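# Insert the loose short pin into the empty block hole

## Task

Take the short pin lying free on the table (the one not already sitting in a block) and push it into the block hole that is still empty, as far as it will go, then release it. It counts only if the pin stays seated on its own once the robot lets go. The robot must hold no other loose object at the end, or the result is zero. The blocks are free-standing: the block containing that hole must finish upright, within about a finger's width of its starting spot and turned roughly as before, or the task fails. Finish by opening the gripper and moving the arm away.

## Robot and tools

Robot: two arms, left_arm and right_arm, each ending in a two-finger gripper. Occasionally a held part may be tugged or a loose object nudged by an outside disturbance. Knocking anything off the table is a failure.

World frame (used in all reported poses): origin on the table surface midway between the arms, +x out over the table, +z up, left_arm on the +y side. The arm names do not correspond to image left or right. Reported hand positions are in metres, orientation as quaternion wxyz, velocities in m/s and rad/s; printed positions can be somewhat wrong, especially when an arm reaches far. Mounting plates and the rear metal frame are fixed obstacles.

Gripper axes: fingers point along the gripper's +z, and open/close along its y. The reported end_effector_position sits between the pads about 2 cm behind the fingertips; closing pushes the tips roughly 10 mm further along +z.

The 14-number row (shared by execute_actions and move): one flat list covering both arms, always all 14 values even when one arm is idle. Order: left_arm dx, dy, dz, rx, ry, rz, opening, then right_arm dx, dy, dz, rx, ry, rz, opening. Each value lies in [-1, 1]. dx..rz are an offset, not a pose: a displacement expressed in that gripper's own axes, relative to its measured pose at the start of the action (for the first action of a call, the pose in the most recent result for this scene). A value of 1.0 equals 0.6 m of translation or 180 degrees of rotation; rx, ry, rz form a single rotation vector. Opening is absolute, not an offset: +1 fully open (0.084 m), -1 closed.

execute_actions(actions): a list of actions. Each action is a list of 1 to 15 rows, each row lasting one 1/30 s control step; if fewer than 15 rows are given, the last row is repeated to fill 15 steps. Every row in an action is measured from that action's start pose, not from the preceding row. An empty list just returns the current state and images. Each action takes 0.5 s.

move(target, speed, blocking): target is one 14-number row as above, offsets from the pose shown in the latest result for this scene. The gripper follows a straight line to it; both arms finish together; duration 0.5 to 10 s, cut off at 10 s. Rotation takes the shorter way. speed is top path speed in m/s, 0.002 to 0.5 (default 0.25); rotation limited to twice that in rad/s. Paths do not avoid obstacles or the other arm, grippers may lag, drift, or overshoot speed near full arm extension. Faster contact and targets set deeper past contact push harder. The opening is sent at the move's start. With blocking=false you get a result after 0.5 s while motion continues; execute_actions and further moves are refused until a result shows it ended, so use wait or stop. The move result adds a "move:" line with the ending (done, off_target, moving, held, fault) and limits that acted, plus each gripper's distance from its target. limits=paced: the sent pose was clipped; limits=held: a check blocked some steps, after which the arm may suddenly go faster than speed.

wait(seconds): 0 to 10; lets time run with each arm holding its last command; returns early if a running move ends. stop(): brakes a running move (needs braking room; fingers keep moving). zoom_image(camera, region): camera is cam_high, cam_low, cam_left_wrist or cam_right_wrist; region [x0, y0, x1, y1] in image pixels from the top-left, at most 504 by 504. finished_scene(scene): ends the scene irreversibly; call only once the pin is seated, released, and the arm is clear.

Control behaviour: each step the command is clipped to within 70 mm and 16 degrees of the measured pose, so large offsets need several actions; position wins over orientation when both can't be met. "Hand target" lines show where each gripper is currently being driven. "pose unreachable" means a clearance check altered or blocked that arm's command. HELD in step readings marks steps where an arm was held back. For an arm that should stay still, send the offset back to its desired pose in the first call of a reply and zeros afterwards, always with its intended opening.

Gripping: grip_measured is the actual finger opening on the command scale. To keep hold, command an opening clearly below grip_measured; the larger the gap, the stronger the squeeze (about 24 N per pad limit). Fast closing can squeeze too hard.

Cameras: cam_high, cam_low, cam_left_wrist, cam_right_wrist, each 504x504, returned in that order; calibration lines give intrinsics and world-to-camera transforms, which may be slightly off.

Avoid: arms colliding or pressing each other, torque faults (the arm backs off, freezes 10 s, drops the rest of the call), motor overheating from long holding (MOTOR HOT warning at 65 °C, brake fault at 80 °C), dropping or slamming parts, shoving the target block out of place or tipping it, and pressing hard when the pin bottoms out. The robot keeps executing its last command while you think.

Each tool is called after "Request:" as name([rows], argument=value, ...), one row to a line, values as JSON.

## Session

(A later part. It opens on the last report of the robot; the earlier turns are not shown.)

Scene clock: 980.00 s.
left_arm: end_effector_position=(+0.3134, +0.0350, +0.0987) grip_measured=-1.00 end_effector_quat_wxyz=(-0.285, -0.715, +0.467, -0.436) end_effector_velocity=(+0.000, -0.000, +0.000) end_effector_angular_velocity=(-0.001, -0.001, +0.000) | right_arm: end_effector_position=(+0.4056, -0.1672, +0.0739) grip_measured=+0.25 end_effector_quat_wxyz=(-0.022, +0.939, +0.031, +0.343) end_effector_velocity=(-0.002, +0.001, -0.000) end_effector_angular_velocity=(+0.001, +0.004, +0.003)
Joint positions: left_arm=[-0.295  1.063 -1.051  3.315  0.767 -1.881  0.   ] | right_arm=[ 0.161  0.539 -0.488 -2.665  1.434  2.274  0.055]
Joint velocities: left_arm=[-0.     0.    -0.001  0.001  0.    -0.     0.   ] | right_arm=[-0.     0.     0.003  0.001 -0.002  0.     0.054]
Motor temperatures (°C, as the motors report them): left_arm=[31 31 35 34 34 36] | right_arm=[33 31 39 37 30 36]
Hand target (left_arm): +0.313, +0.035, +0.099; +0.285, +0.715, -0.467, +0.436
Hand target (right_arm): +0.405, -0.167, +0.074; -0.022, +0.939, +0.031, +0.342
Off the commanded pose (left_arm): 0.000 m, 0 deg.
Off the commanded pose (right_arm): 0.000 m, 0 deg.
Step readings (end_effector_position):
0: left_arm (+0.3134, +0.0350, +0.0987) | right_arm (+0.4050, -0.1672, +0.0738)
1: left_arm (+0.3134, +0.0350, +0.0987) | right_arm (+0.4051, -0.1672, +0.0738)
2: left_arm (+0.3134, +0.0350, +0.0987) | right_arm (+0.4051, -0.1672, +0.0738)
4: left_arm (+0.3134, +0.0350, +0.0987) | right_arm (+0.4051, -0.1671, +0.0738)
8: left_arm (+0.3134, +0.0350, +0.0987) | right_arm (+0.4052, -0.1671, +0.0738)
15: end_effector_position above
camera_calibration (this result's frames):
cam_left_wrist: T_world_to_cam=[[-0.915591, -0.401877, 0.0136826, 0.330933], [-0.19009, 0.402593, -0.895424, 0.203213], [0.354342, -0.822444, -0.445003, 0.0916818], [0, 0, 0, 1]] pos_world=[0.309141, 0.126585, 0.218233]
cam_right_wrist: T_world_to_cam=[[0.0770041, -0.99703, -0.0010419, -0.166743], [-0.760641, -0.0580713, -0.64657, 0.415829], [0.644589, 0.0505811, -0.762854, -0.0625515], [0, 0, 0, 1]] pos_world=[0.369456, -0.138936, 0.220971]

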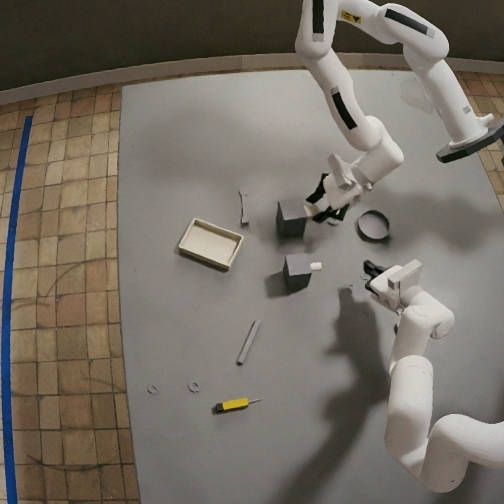

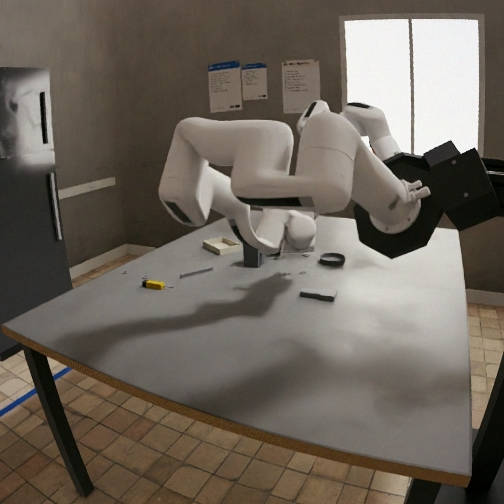

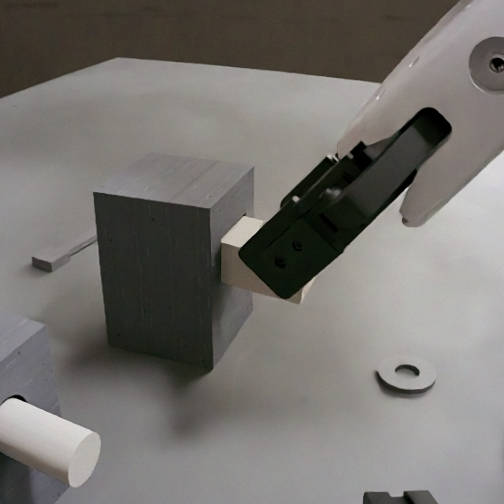

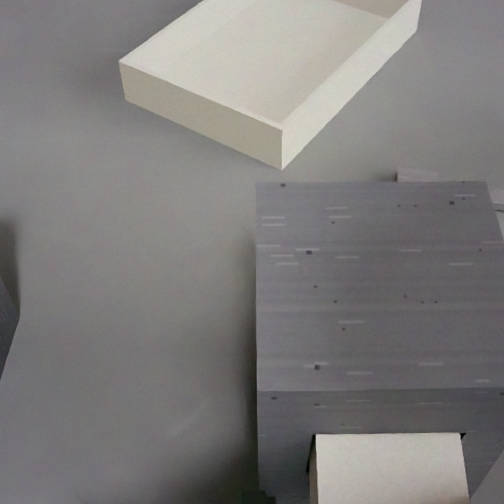

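Request:
move(target=[0,0,0,0,0,0,-1, -0.03,0,-0.15,0,0,0,0.3], speed=0.25)

Request:
zoom_image(camera="cam_left_wrist", region=[200, 190, 340, 330])

Scene clock: 985.37 s.
left_arm: end_effector_position=(+0.3134, +0.0350, +0.0987) grip_measured=-1.00 end_effector_quat_wxyz=(-0.285, -0.715, +0.467, -0.436) end_effector_velocity=(-0.001, -0.000, +0.000) end_effector_angular_velocity=(+0.000, +0.001, -0.001) | right_arm: end_effector_position=(+0.3349, -0.1737, +0.1311) grip_measured=+0.29 end_effector_quat_wxyz=(-0.022, +0.939, +0.030, +0.343) end_effector_velocity=(-0.005, -0.001, -0.000) end_effector_angular_velocity=(-0.002, +0.007, +0.005)
Joint positions: left_arm=[-0.295  1.063 -1.051  3.315  0.767 -1.881  0.   ] | right_arm=[ 0.383  0.487 -0.247 -2.453  1.574  2.405  0.056]
Joint velocities: left_arm=[-0.     0.     0.001 -0.    -0.    -0.     0.   ] | right_arm=[ 0.001  0.001  0.008  0.005 -0.001  0.001 -0.   ]
Motor temperatures (°C, as the motors report them): left_arm=[31 31 35 34 34 36] | right_arm=[33 31 39 37 30 36]
Hand target (left_arm): +0.313, +0.035, +0.099; +0.285, +0.715, -0.467, +0.436
Hand target (right_arm): +0.334, -0.174, +0.131; -0.022, +0.939, +0.031, +0.343
Off the commanded pose (left_arm): 0.000 m, 0 deg.
Off the commanded pose (right_arm): 0.001 m, 0 deg.
move: done
camera_calibration (this result's frames):
cam_left_wrist: T_world_to_cam=[[-0.915591, -0.401877, 0.0136828, 0.330933], [-0.19009, 0.402593, -0.895424, 0.203213], [0.354342, -0.822444, -0.445004, 0.0916818], [0, 0, 0, 1]] pos_world=[0.309141, 0.126585, 0.218233]
cam_right_wrist: T_world_to_cam=[[0.0762611, -0.997088, -0.000796598, -0.167598], [-0.760111, -0.0576192, -0.647233, 0.398732], [0.645302, 0.0499642, -0.762292, 0.0265764], [0, 0, 0, 1]] pos_world=[0.298712, -0.145463, 0.278198]

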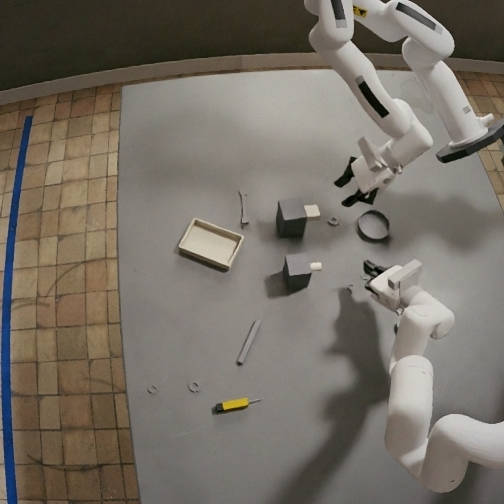

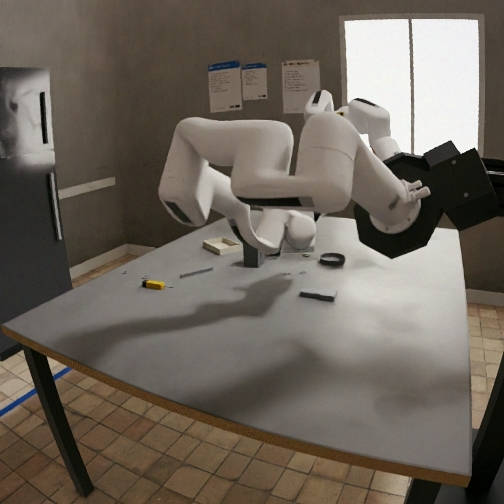

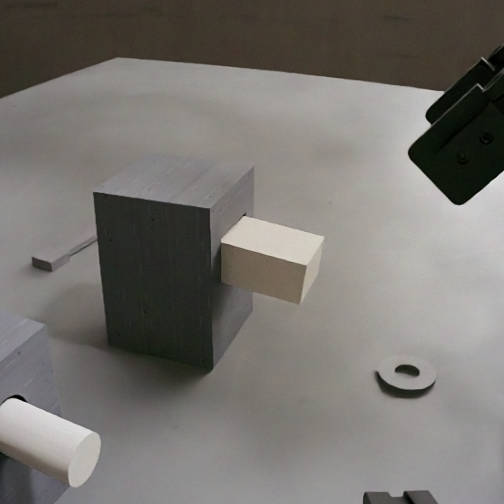

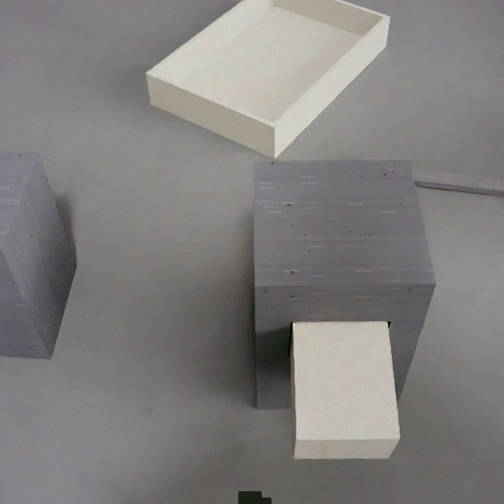

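Region (200, 190, 340, 330) of cam_left_wrist's 504x504 image, scaled by 3.600, with more detail than that image has.

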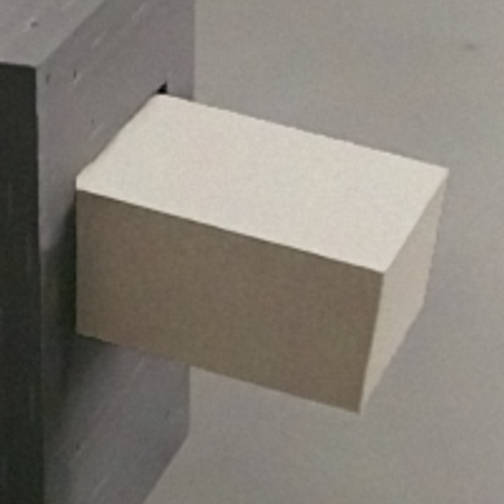

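Request:
move(target=[0,0,0,0,0,0,-1, -0.03475,0.00025,0.13232,0,0,0,-1], speed=0.2)

Request:
zoom_image(camera="cam_left_wrist", region=[260, 220, 380, 340])

Scene clock: 1022.67 s.
left_arm: end_effector_position=(+0.3134, +0.0350, +0.0987) grip_measured=-1.00 end_effector_quat_wxyz=(-0.285, -0.715, +0.467, -0.436) end_effector_velocity=(-0.001, +0.000, -0.000) end_effector_angular_velocity=(+0.001, +0.002, -0.001) | right_arm: end_effector_position=(+0.3694, -0.1695, +0.0574) grip_measured=-1.00 end_effector_quat_wxyz=(-0.022, +0.939, +0.030, +0.343) end_effector_velocity=(+0.002, -0.001, -0.001) end_effector_angular_velocity=(-0.001, -0.003, -0.004)
Joint positions: left_arm=[-0.295  1.063 -1.051  3.315  0.767 -1.881  0.   ] | right_arm=[ 0.088  0.624 -0.451 -2.742  1.548  2.319  0.   ]
Joint velocities: left_arm=[ 0.001  0.     0.001 -0.001 -0.001  0.     0.   ] | right_arm=[-0.003  0.001 -0.005 -0.002  0.001 -0.     0.   ]
Motor temperatures (°C, as the motors report them): left_arm=[31 31 35 34 34 36] | right_arm=[33 31 39 37 30 36]
Hand target (left_arm): +0.313, +0.035, +0.099; +0.285, +0.715, -0.467, +0.436
Hand target (right_arm): +0.370, -0.170, +0.057; -0.022, +0.939, +0.030, +0.343
Off the commanded pose (left_arm): 0.000 m, 0 deg.
Off the commanded pose (right_arm): 0.001 m, 0 deg.
move: done
camera_calibration (this result's frames):
cam_left_wrist: T_world_to_cam=[[-0.915591, -0.401877, 0.0136829, 0.330933], [-0.19009, 0.402593, -0.895424, 0.203213], [0.354342, -0.822444, -0.445004, 0.0916818], [0, 0, 0, 1]] pos_world=[0.309141, 0.126585, 0.218233]
cam_right_wrist: T_world_to_cam=[[0.0765447, -0.997064, -0.00188798, -0.166046], [-0.76037, -0.0571486, -0.646971, 0.377621], [0.644964, 0.0509578, -0.762512, -0.0518269], [0, 0, 0, 1]] pos_world=[0.333268, -0.141337, 0.204478]

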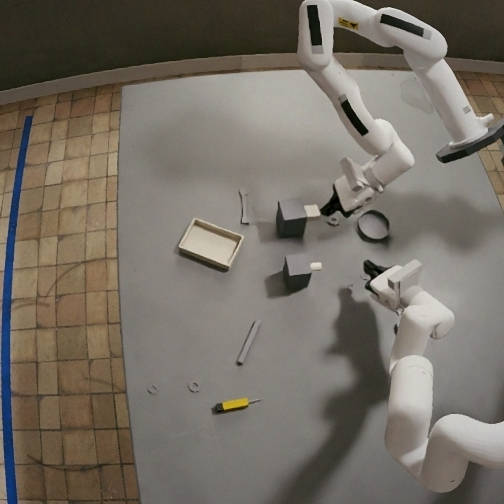

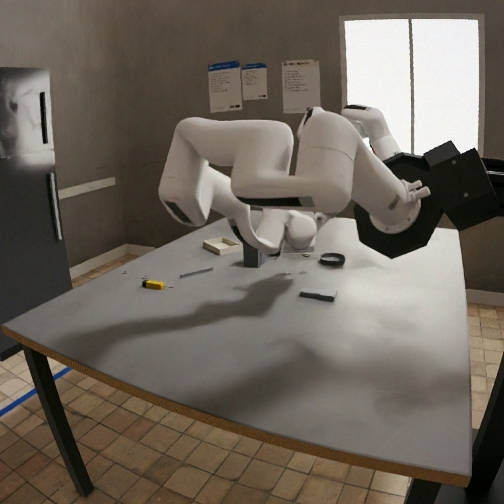

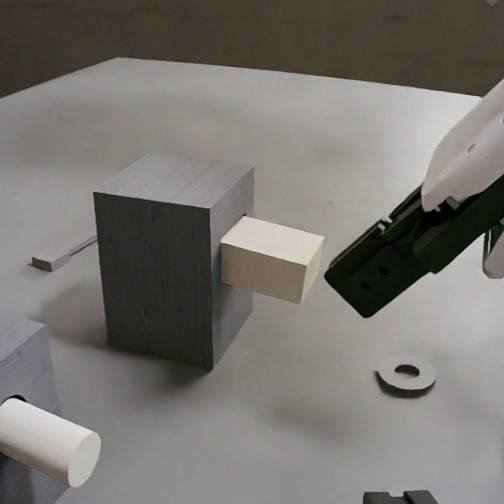

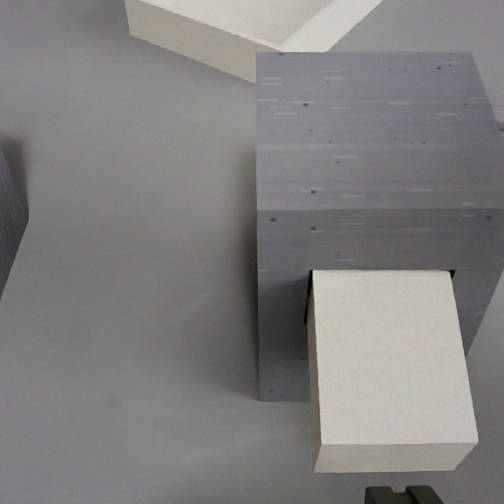

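Region (260, 220, 380, 340) of cam_left_wrist's 504x504 image, scaled by 4.200, with more detail than that image has.

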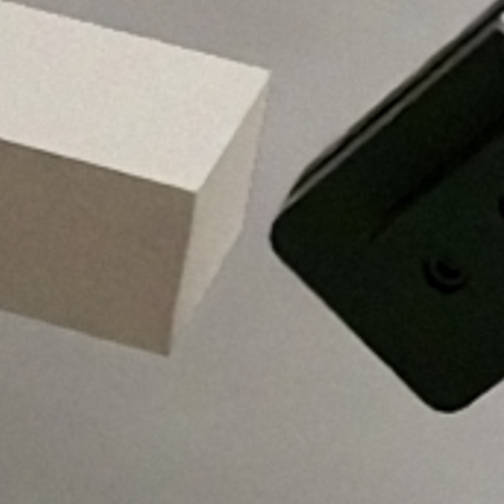

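Request:
move(target=[0,0,0,0,0,0,-1, 0.0046,0.00068,0.01522,0,0,0,-1], speed=0.03)

Request:
execute_actions([
  [[0,0,0,0,0,0,-1, 0.0003,0,0.00025,0,0,0,-1],[0,0,0,0,0,0,-1, 0.0006,0,0.00051,0,0,0,-1],[0,0,0,0,0,0,-1, 0.0009,0,0.00076,0,0,0,-1],[0,0,0,0,0,0,-1, 0.0012,0,0.00101,0,0,0,-1],[0,0,0,0,0,0,-1, 0.0015,0,0.00127,0,0,0,-1],[0,0,0,0,0,0,-1, 0.0018,0,0.00152,0,0,0,-1],[0,0,0,0,0,0,-1, 0.0021,0,0.00177,0,0,0,-1],[0,0,0,0,0,0,-1, 0.0024,0,0.00203,0,0,0,-1],[0,0,0,0,0,0,-1, 0.0027,0,0.00228,0,0,0,-1],[0,0,0,0,0,0,-1, 0.003,0,0.00253,0,0,0,-1],[0,0,0,0,0,0,-1, 0.0032,0,0.0027,0,0,0,-1]],
])

Request:
execute_actions([
  [[0,0,0,0,0,0,-1, -0.0003,0,-0.00025,0,0,0,-1],[0,0,0,0,0,0,-1, -0.0005,0,-0.00042,0,0,0,-1],[0,0,0,0,0,0,-1, -0.0007,0,-0.00059,0,0,0,-1],[0,0,0,0,0,0,-1, -0.001,0,-0.00084,0,0,0,-1]],
])

Request:
zoom_image(camera="cam_left_wrist", region=[260, 220, 380, 340])

Scene clock: 1044.53 s.
left_arm: end_effector_position=(+0.3134, +0.0350, +0.0987) grip_measured=-1.00 end_effector_quat_wxyz=(-0.285, -0.715, +0.467, -0.436) end_effector_velocity=(-0.000, -0.000, +0.000) end_effector_angular_velocity=(-0.000, -0.001, -0.001) | right_arm: end_effector_position=(+0.3772, -0.1691, +0.0521) grip_measured=-1.00 end_effector_quat_wxyz=(-0.022, +0.939, +0.030, +0.343) end_effector_velocity=(-0.000, +0.001, -0.000) end_effector_angular_velocity=(+0.000, +0.000, +0.002)
Joint positions: left_arm=[-0.295  1.063 -1.051  3.315  0.767 -1.881  0.   ] | right_arm=[ 0.076  0.625 -0.477 -2.753  1.526  2.308  0.   ]
Joint velocities: left_arm=[ 0.     0.     0.     0.001 -0.     0.     0.   ] | right_arm=[ 0.     0.001 -0.001 -0.001 -0.001 -0.001  0.   ]
Motor temperatures (°C, as the motors report them): left_arm=[31 31 35 34 34 36] | right_arm=[33 31 40 37 30 36]
Hand target (left_arm): +0.313, +0.035, +0.099; +0.285, +0.715, -0.467, +0.436
Hand target (right_arm): +0.377, -0.169, +0.052; -0.022, +0.939, +0.030, +0.343
Off the commanded pose (left_arm): 0.000 m, 0 deg.
Off the commanded pose (right_arm): 0.000 m, 0 deg.
move: done
camera_calibration (this result's frames):
cam_left_wrist: T_world_to_cam=[[-0.915591, -0.401877, 0.0136828, 0.330933], [-0.19009, 0.402593, -0.895424, 0.203213], [0.354342, -0.822444, -0.445004, 0.0916817], [0, 0, 0, 1]] pos_world=[0.309141, 0.126585, 0.218233]
cam_right_wrist: T_world_to_cam=[[0.0766723, -0.997055, -0.00190465, -0.166398], [-0.760539, -0.057249, -0.646764, 0.380228], [0.64475, 0.0510375, -0.762688, -0.0607699], [0, 0, 0, 1]] pos_world=[0.341118, -0.141038, 0.199253]

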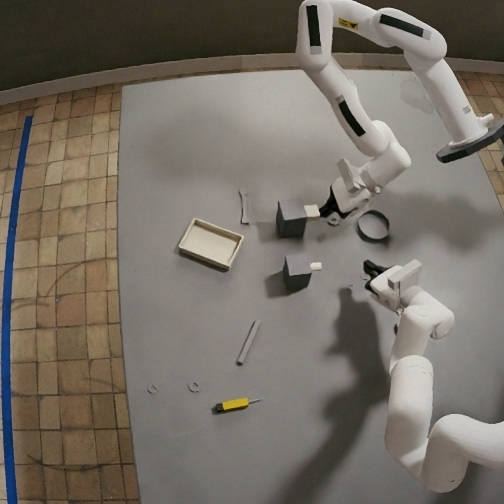

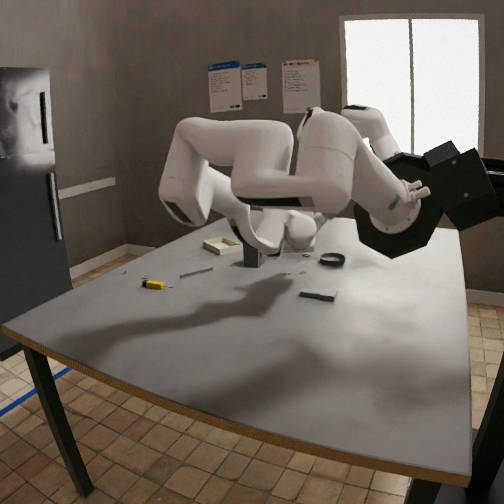

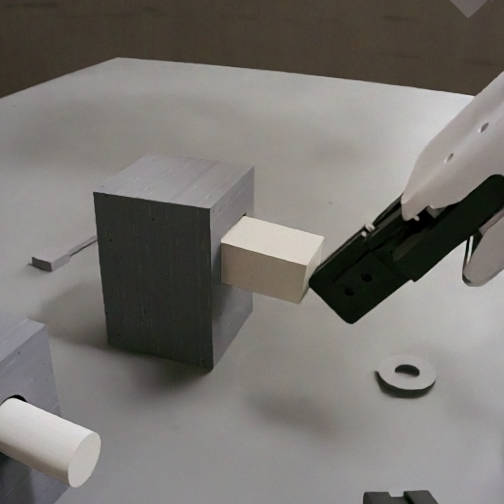

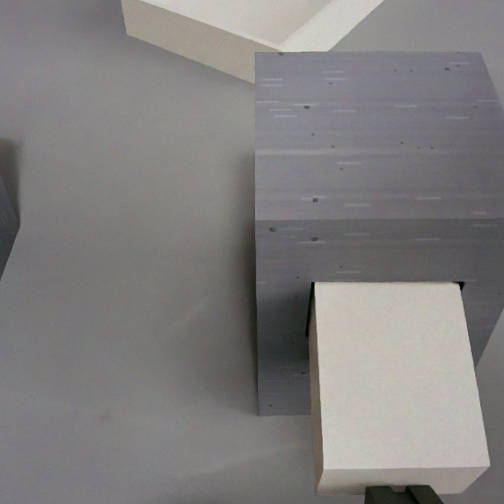

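Scene clock: 1045.03 s.
left_arm: end_effector_position=(+0.3134, +0.0350, +0.0987) grip_measured=-1.00 end_effector_quat_wxyz=(-0.285, -0.715, +0.467, -0.436) end_effector_velocity=(+0.001, -0.000, +0.000) end_effector_angular_velocity=(+0.000, -0.000, +0.001) | right_arm: end_effector_position=(+0.3784, -0.1687, +0.0520) grip_measured=-1.00 end_effector_quat_wxyz=(-0.023, +0.939, +0.031, +0.342) end_effector_velocity=(+0.001, +0.000, -0.000) end_effector_angular_velocity=(-0.000, +0.001, +0.002)
Joint positions: left_arm=[-0.295  1.063 -1.051  3.315  0.767 -1.881  0.   ] | right_arm=[ 0.078  0.622 -0.48  -2.75   1.518  2.305  0.   ]
Joint velocities: left_arm=[-0.     0.    -0.001 -0.001  0.001  0.     0.   ] | right_arm=[ 0.001 -0.001 -0.003  0.    -0.004 -0.003  0.   ]
Motor temperatures (°C, as the motors report them): left_arm=[31 31 35 34 34 36] | right_arm=[33 31 40 37 30 36]
Hand target (left_arm): +0.313, +0.035, +0.099; +0.285, +0.715, -0.467, +0.436
Hand target (right_arm): +0.380, -0.169, +0.052; -0.022, +0.939, +0.030, +0.343
Off the commanded pose (left_arm): 0.000 m, 0 deg.
Off the commanded pose (right_arm): 0.001 m, 0 deg.
Step readings (end_effector_position):
0: left_arm (+0.3134, +0.0350, +0.0987) | right_arm (+0.3772, -0.1691, +0.0521)
1: left_arm (+0.3134, +0.0350, +0.0987) | right_arm (+0.3772, -0.1691, +0.0521)
2: left_arm (+0.3134, +0.0350, +0.0987) | right_arm (+0.3773, -0.1691, +0.0521)
4: left_arm (+0.3134, +0.0350, +0.0987) | right_arm (+0.3774, -0.1691, +0.0521)
8: left_arm (+0.3134, +0.0350, +0.0987) | right_arm (+0.3777, -0.1689, +0.0521)
15: end_effector_position above
camera_calibration (this result's frames):
cam_left_wrist: T_world_to_cam=[[-0.915591, -0.401877, 0.0136827, 0.330933], [-0.19009, 0.402593, -0.895424, 0.203213], [0.354342, -0.822444, -0.445003, 0.0916818], [0, 0, 0, 1]] pos_world=[0.309141, 0.126585, 0.218233]
cam_right_wrist: T_world_to_cam=[[0.0781674, -0.996937, -0.00248819, -0.166599], [-0.761951, -0.0581329, -0.64502, 0.38137], [0.6429, 0.0523155, -0.764162, -0.0606424], [0, 0, 0, 1]] pos_world=[0.342595, -0.140746, 0.199236]

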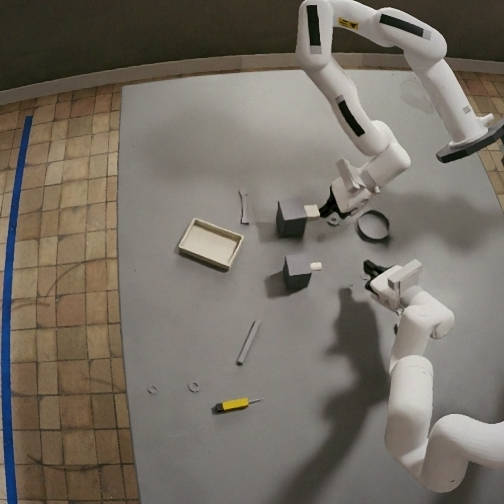

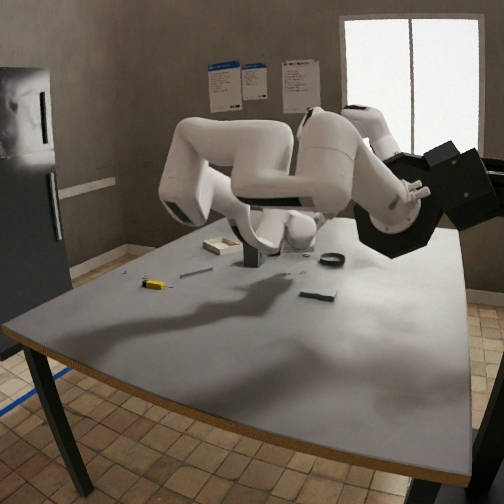

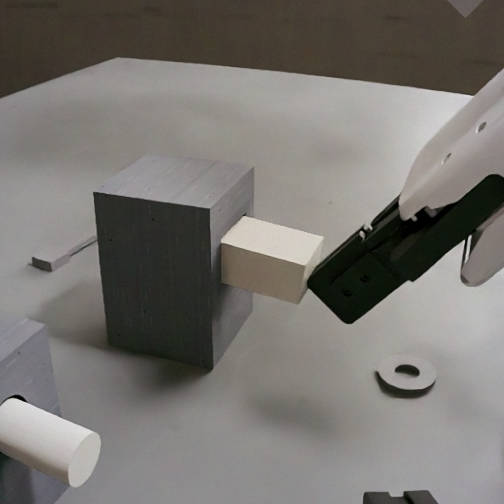

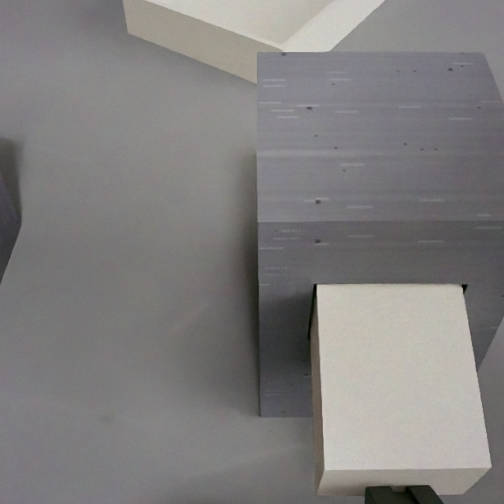

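Scene clock: 1045.53 s.
left_arm: end_effector_position=(+0.3134, +0.0350, +0.0987) grip_measured=-1.00 end_effector_quat_wxyz=(-0.285, -0.715, +0.467, -0.436) end_effector_velocity=(+0.001, -0.000, +0.000) end_effector_angular_velocity=(+0.000, -0.001, +0.001) | right_arm: end_effector_position=(+0.3781, -0.1689, +0.0521) grip_measured=-1.00 end_effector_quat_wxyz=(-0.023, +0.939, +0.031, +0.342) end_effector_velocity=(-0.001, -0.000, -0.000) end_effector_angular_velocity=(+0.000, +0.002, -0.001)
Joint positions: left_arm=[-0.295  1.063 -1.051  3.315  0.767 -1.881  0.   ] | right_arm=[ 0.077  0.623 -0.479 -2.751  1.52   2.306  0.   ]
Joint velocities: left_arm=[-0.001 -0.    -0.001 -0.001  0.     0.     0.   ] | right_arm=[-0.    -0.     0.001  0.001 -0.     0.001  0.   ]
Motor temperatures (°C, as the motors report them): left_arm=[31 31 35 34 34 36] | right_arm=[33 31 40 37 30 36]
Hand target (left_arm): +0.313, +0.035, +0.099; +0.285, +0.715, -0.467, +0.436
Hand target (right_arm): +0.378, -0.169, +0.052; -0.023, +0.939, +0.031, +0.342
Off the commanded pose (left_arm): 0.000 m, 0 deg.
Off the commanded pose (right_arm): 0.000 m, 0 deg.
Step readings (end_effector_position):
0: left_arm (+0.3134, +0.0350, +0.0987) | right_arm (+0.3784, -0.1687, +0.0520)
1: left_arm (+0.3134, +0.0350, +0.0987) | right_arm (+0.3784, -0.1687, +0.0520)
2: left_arm (+0.3134, +0.0350, +0.0987) | right_arm (+0.3783, -0.1687, +0.0520)
4: left_arm (+0.3134, +0.0350, +0.0987) | right_arm (+0.3782, -0.1688, +0.0520)
8: left_arm (+0.3134, +0.0350, +0.0987) | right_arm (+0.3782, -0.1688, +0.0520)
15: end_effector_position above
camera_calibration (this result's frames):
cam_left_wrist: T_world_to_cam=[[-0.915591, -0.401877, 0.013683, 0.330933], [-0.19009, 0.402593, -0.895424, 0.203213], [0.354342, -0.822444, -0.445004, 0.0916818], [0, 0, 0, 1]] pos_world=[0.309141, 0.126585, 0.218233]
cam_right_wrist: T_world_to_cam=[[0.0776575, -0.996977, -0.00228258, -0.166535], [-0.761478, -0.0578356, -0.645605, 0.381023], [0.643522, 0.0518742, -0.763668, -0.0607158], [0, 0, 0, 1]] pos_world=[0.342145, -0.140845, 0.199243]

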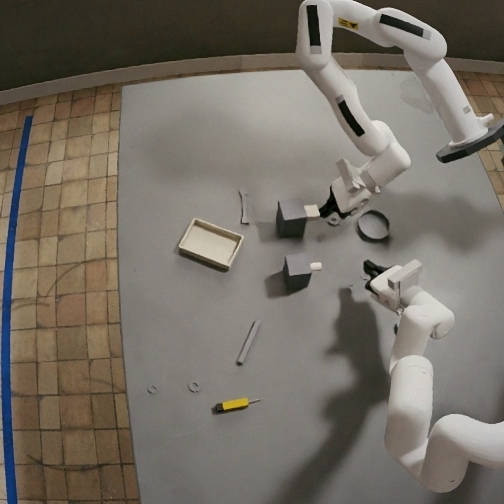

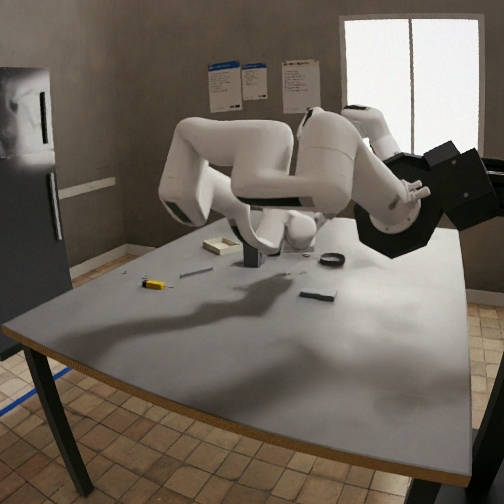

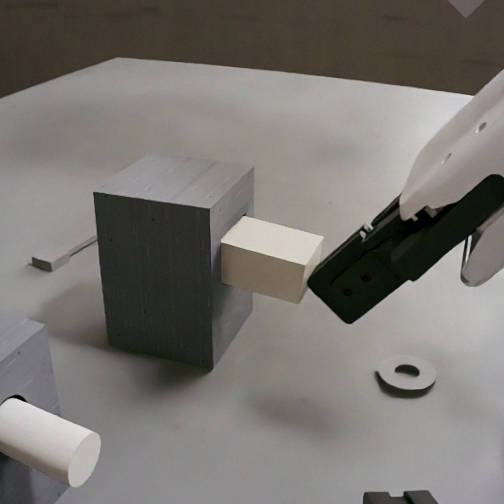

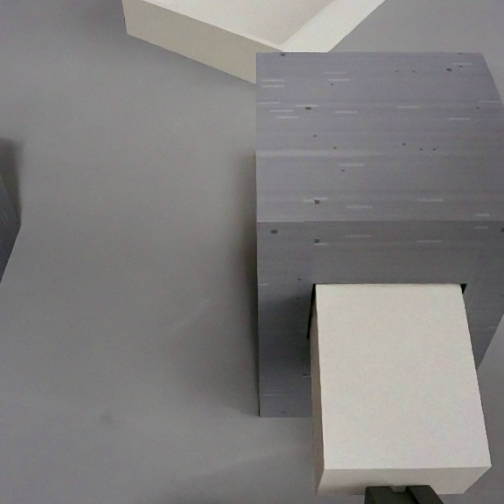

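Region (260, 220, 380, 340) of cam_left_wrist's 504x504 image, scaled by 4.200, with more detail than that image has.

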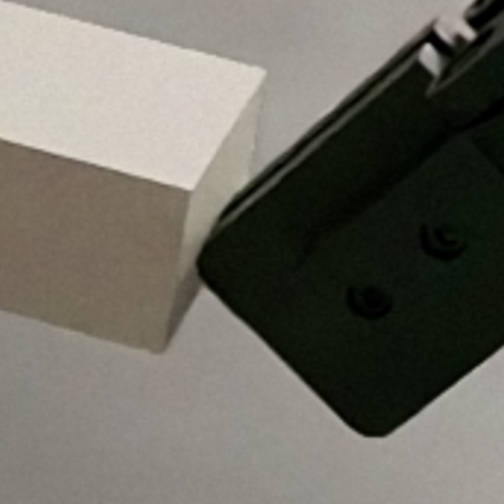

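Request:
move(target=[0,0,-0.1,0,0,0,-1, -0.06,0,-0.22,0,0,0,-1], speed=0.3)

Request:
zoom_image(camera="cam_high", region=[260, 185, 360, 305])

Scene clock: 1053.50 s.
left_arm: end_effector_position=(+0.2922, +0.0838, +0.1260) grip_measured=-1.00 end_effector_quat_wxyz=(-0.285, -0.715, +0.467, -0.436) end_effector_velocity=(-0.001, -0.000, +0.001) end_effector_angular_velocity=(-0.001, -0.001, -0.002) | right_arm: end_effector_position=(+0.2927, -0.1784, +0.1085) grip_measured=-1.00 end_effector_quat_wxyz=(-0.029, +0.938, +0.037, +0.343) end_effector_velocity=(-0.005, +0.000, +0.001) end_effector_angular_velocity=(+0.001, +0.006, +0.008)
Joint positions: left_arm=[-0.267  0.885 -0.817  3.331  0.823 -1.865  0.   ] | right_arm=[ 0.256  0.644 -0.216 -2.581  1.741  2.472  0.   ]
Joint velocities: left_arm=[-0.    -0.     0.003  0.002  0.001  0.     0.   ] | right_arm=[0.002 0.003 0.008 0.002 0.    0.002 0.   ]
Motor temperatures (°C, as the motors report them): left_arm=[31 31 35 34 34 36] | right_arm=[33 31 40 37 30 36]
Hand target (left_arm): +0.292, +0.084, +0.126; +0.285, +0.715, -0.467, +0.436
Hand target (right_arm): +0.292, -0.178, +0.109; -0.029, +0.938, +0.037, +0.343
Off the commanded pose (left_arm): 0.000 m, 0 deg.
Off the commanded pose (right_arm): 0.034 m, 1 deg.
move: held (right_arm); limits=held; held on 10 of 26 steps (right_arm), including the last (right_arm)
pose unreachable (right arm): on one or more control steps of this call, first in action 0 (counted from 0), this arm could not follow its commanded pose, so it was not sent that pose on those steps. On the call's last step it was still not sent that pose. It may still have moved: this result reports where it is.
cause: the commanded pose would bring two parts of the arm too close to each other (joints 1 (waist) to 5 (wrist pitch) lie between them).
camera_calibration (this result's frames):
cam_left_wrist: T_world_to_cam=[[-0.915506, -0.402084, 0.0133038, 0.330842], [-0.189888, 0.402731, -0.895405, 0.203888], [0.35467, -0.822275, -0.445054, 0.151382], [0, 0, 0, 1]] pos_world=[0.287913, 0.175392, 0.245534]
cam_right_wrist: T_world_to_cam=[[0.0930704, -0.99562, -0.00891377, -0.17285], [-0.758225, -0.0650706, -0.648738, 0.349991], [0.645316, 0.0671369, -0.76096, 0.0397013], [0, 0, 0, 1]] pos_world=[0.255839, -0.151984, 0.255723]

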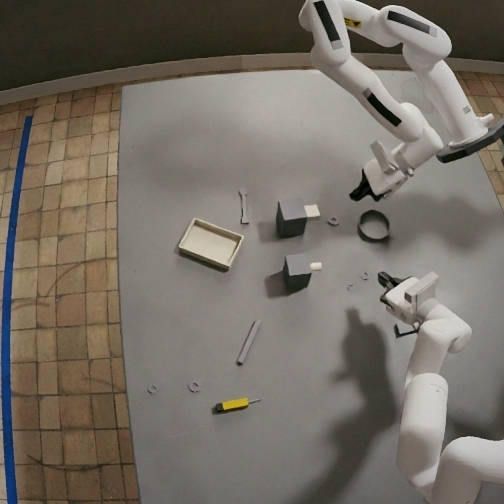

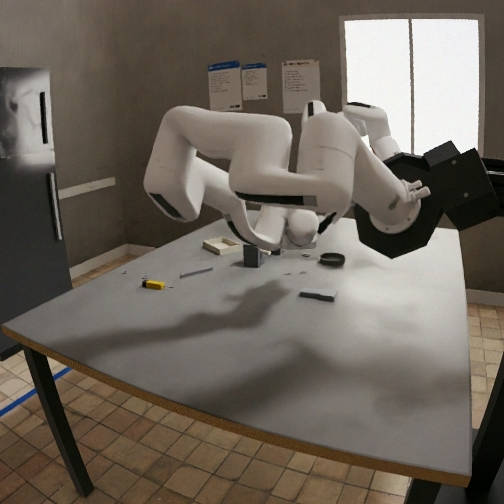

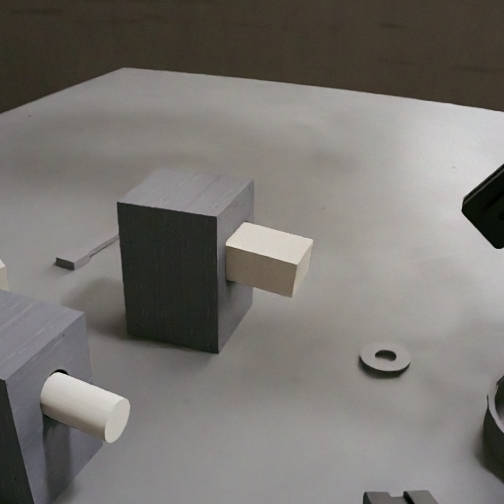

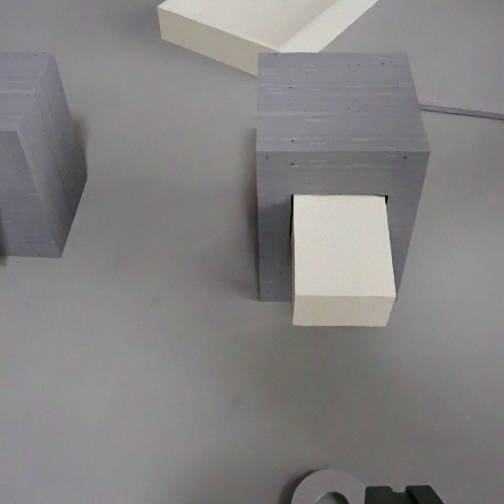

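Region (260, 185, 360, 305) of cam_high's 504x504 image, scaled by 4.200, with more detail than that image has.

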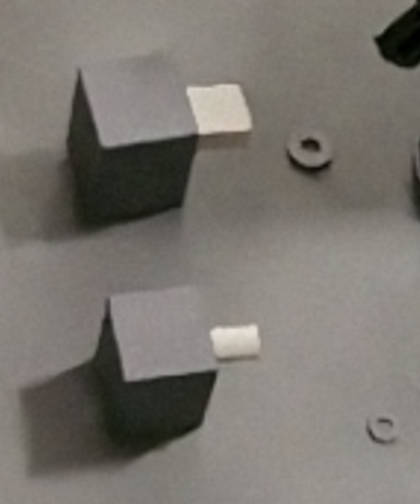

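Request:
finished_scene(scene=1)

The scene is finished: the task was done.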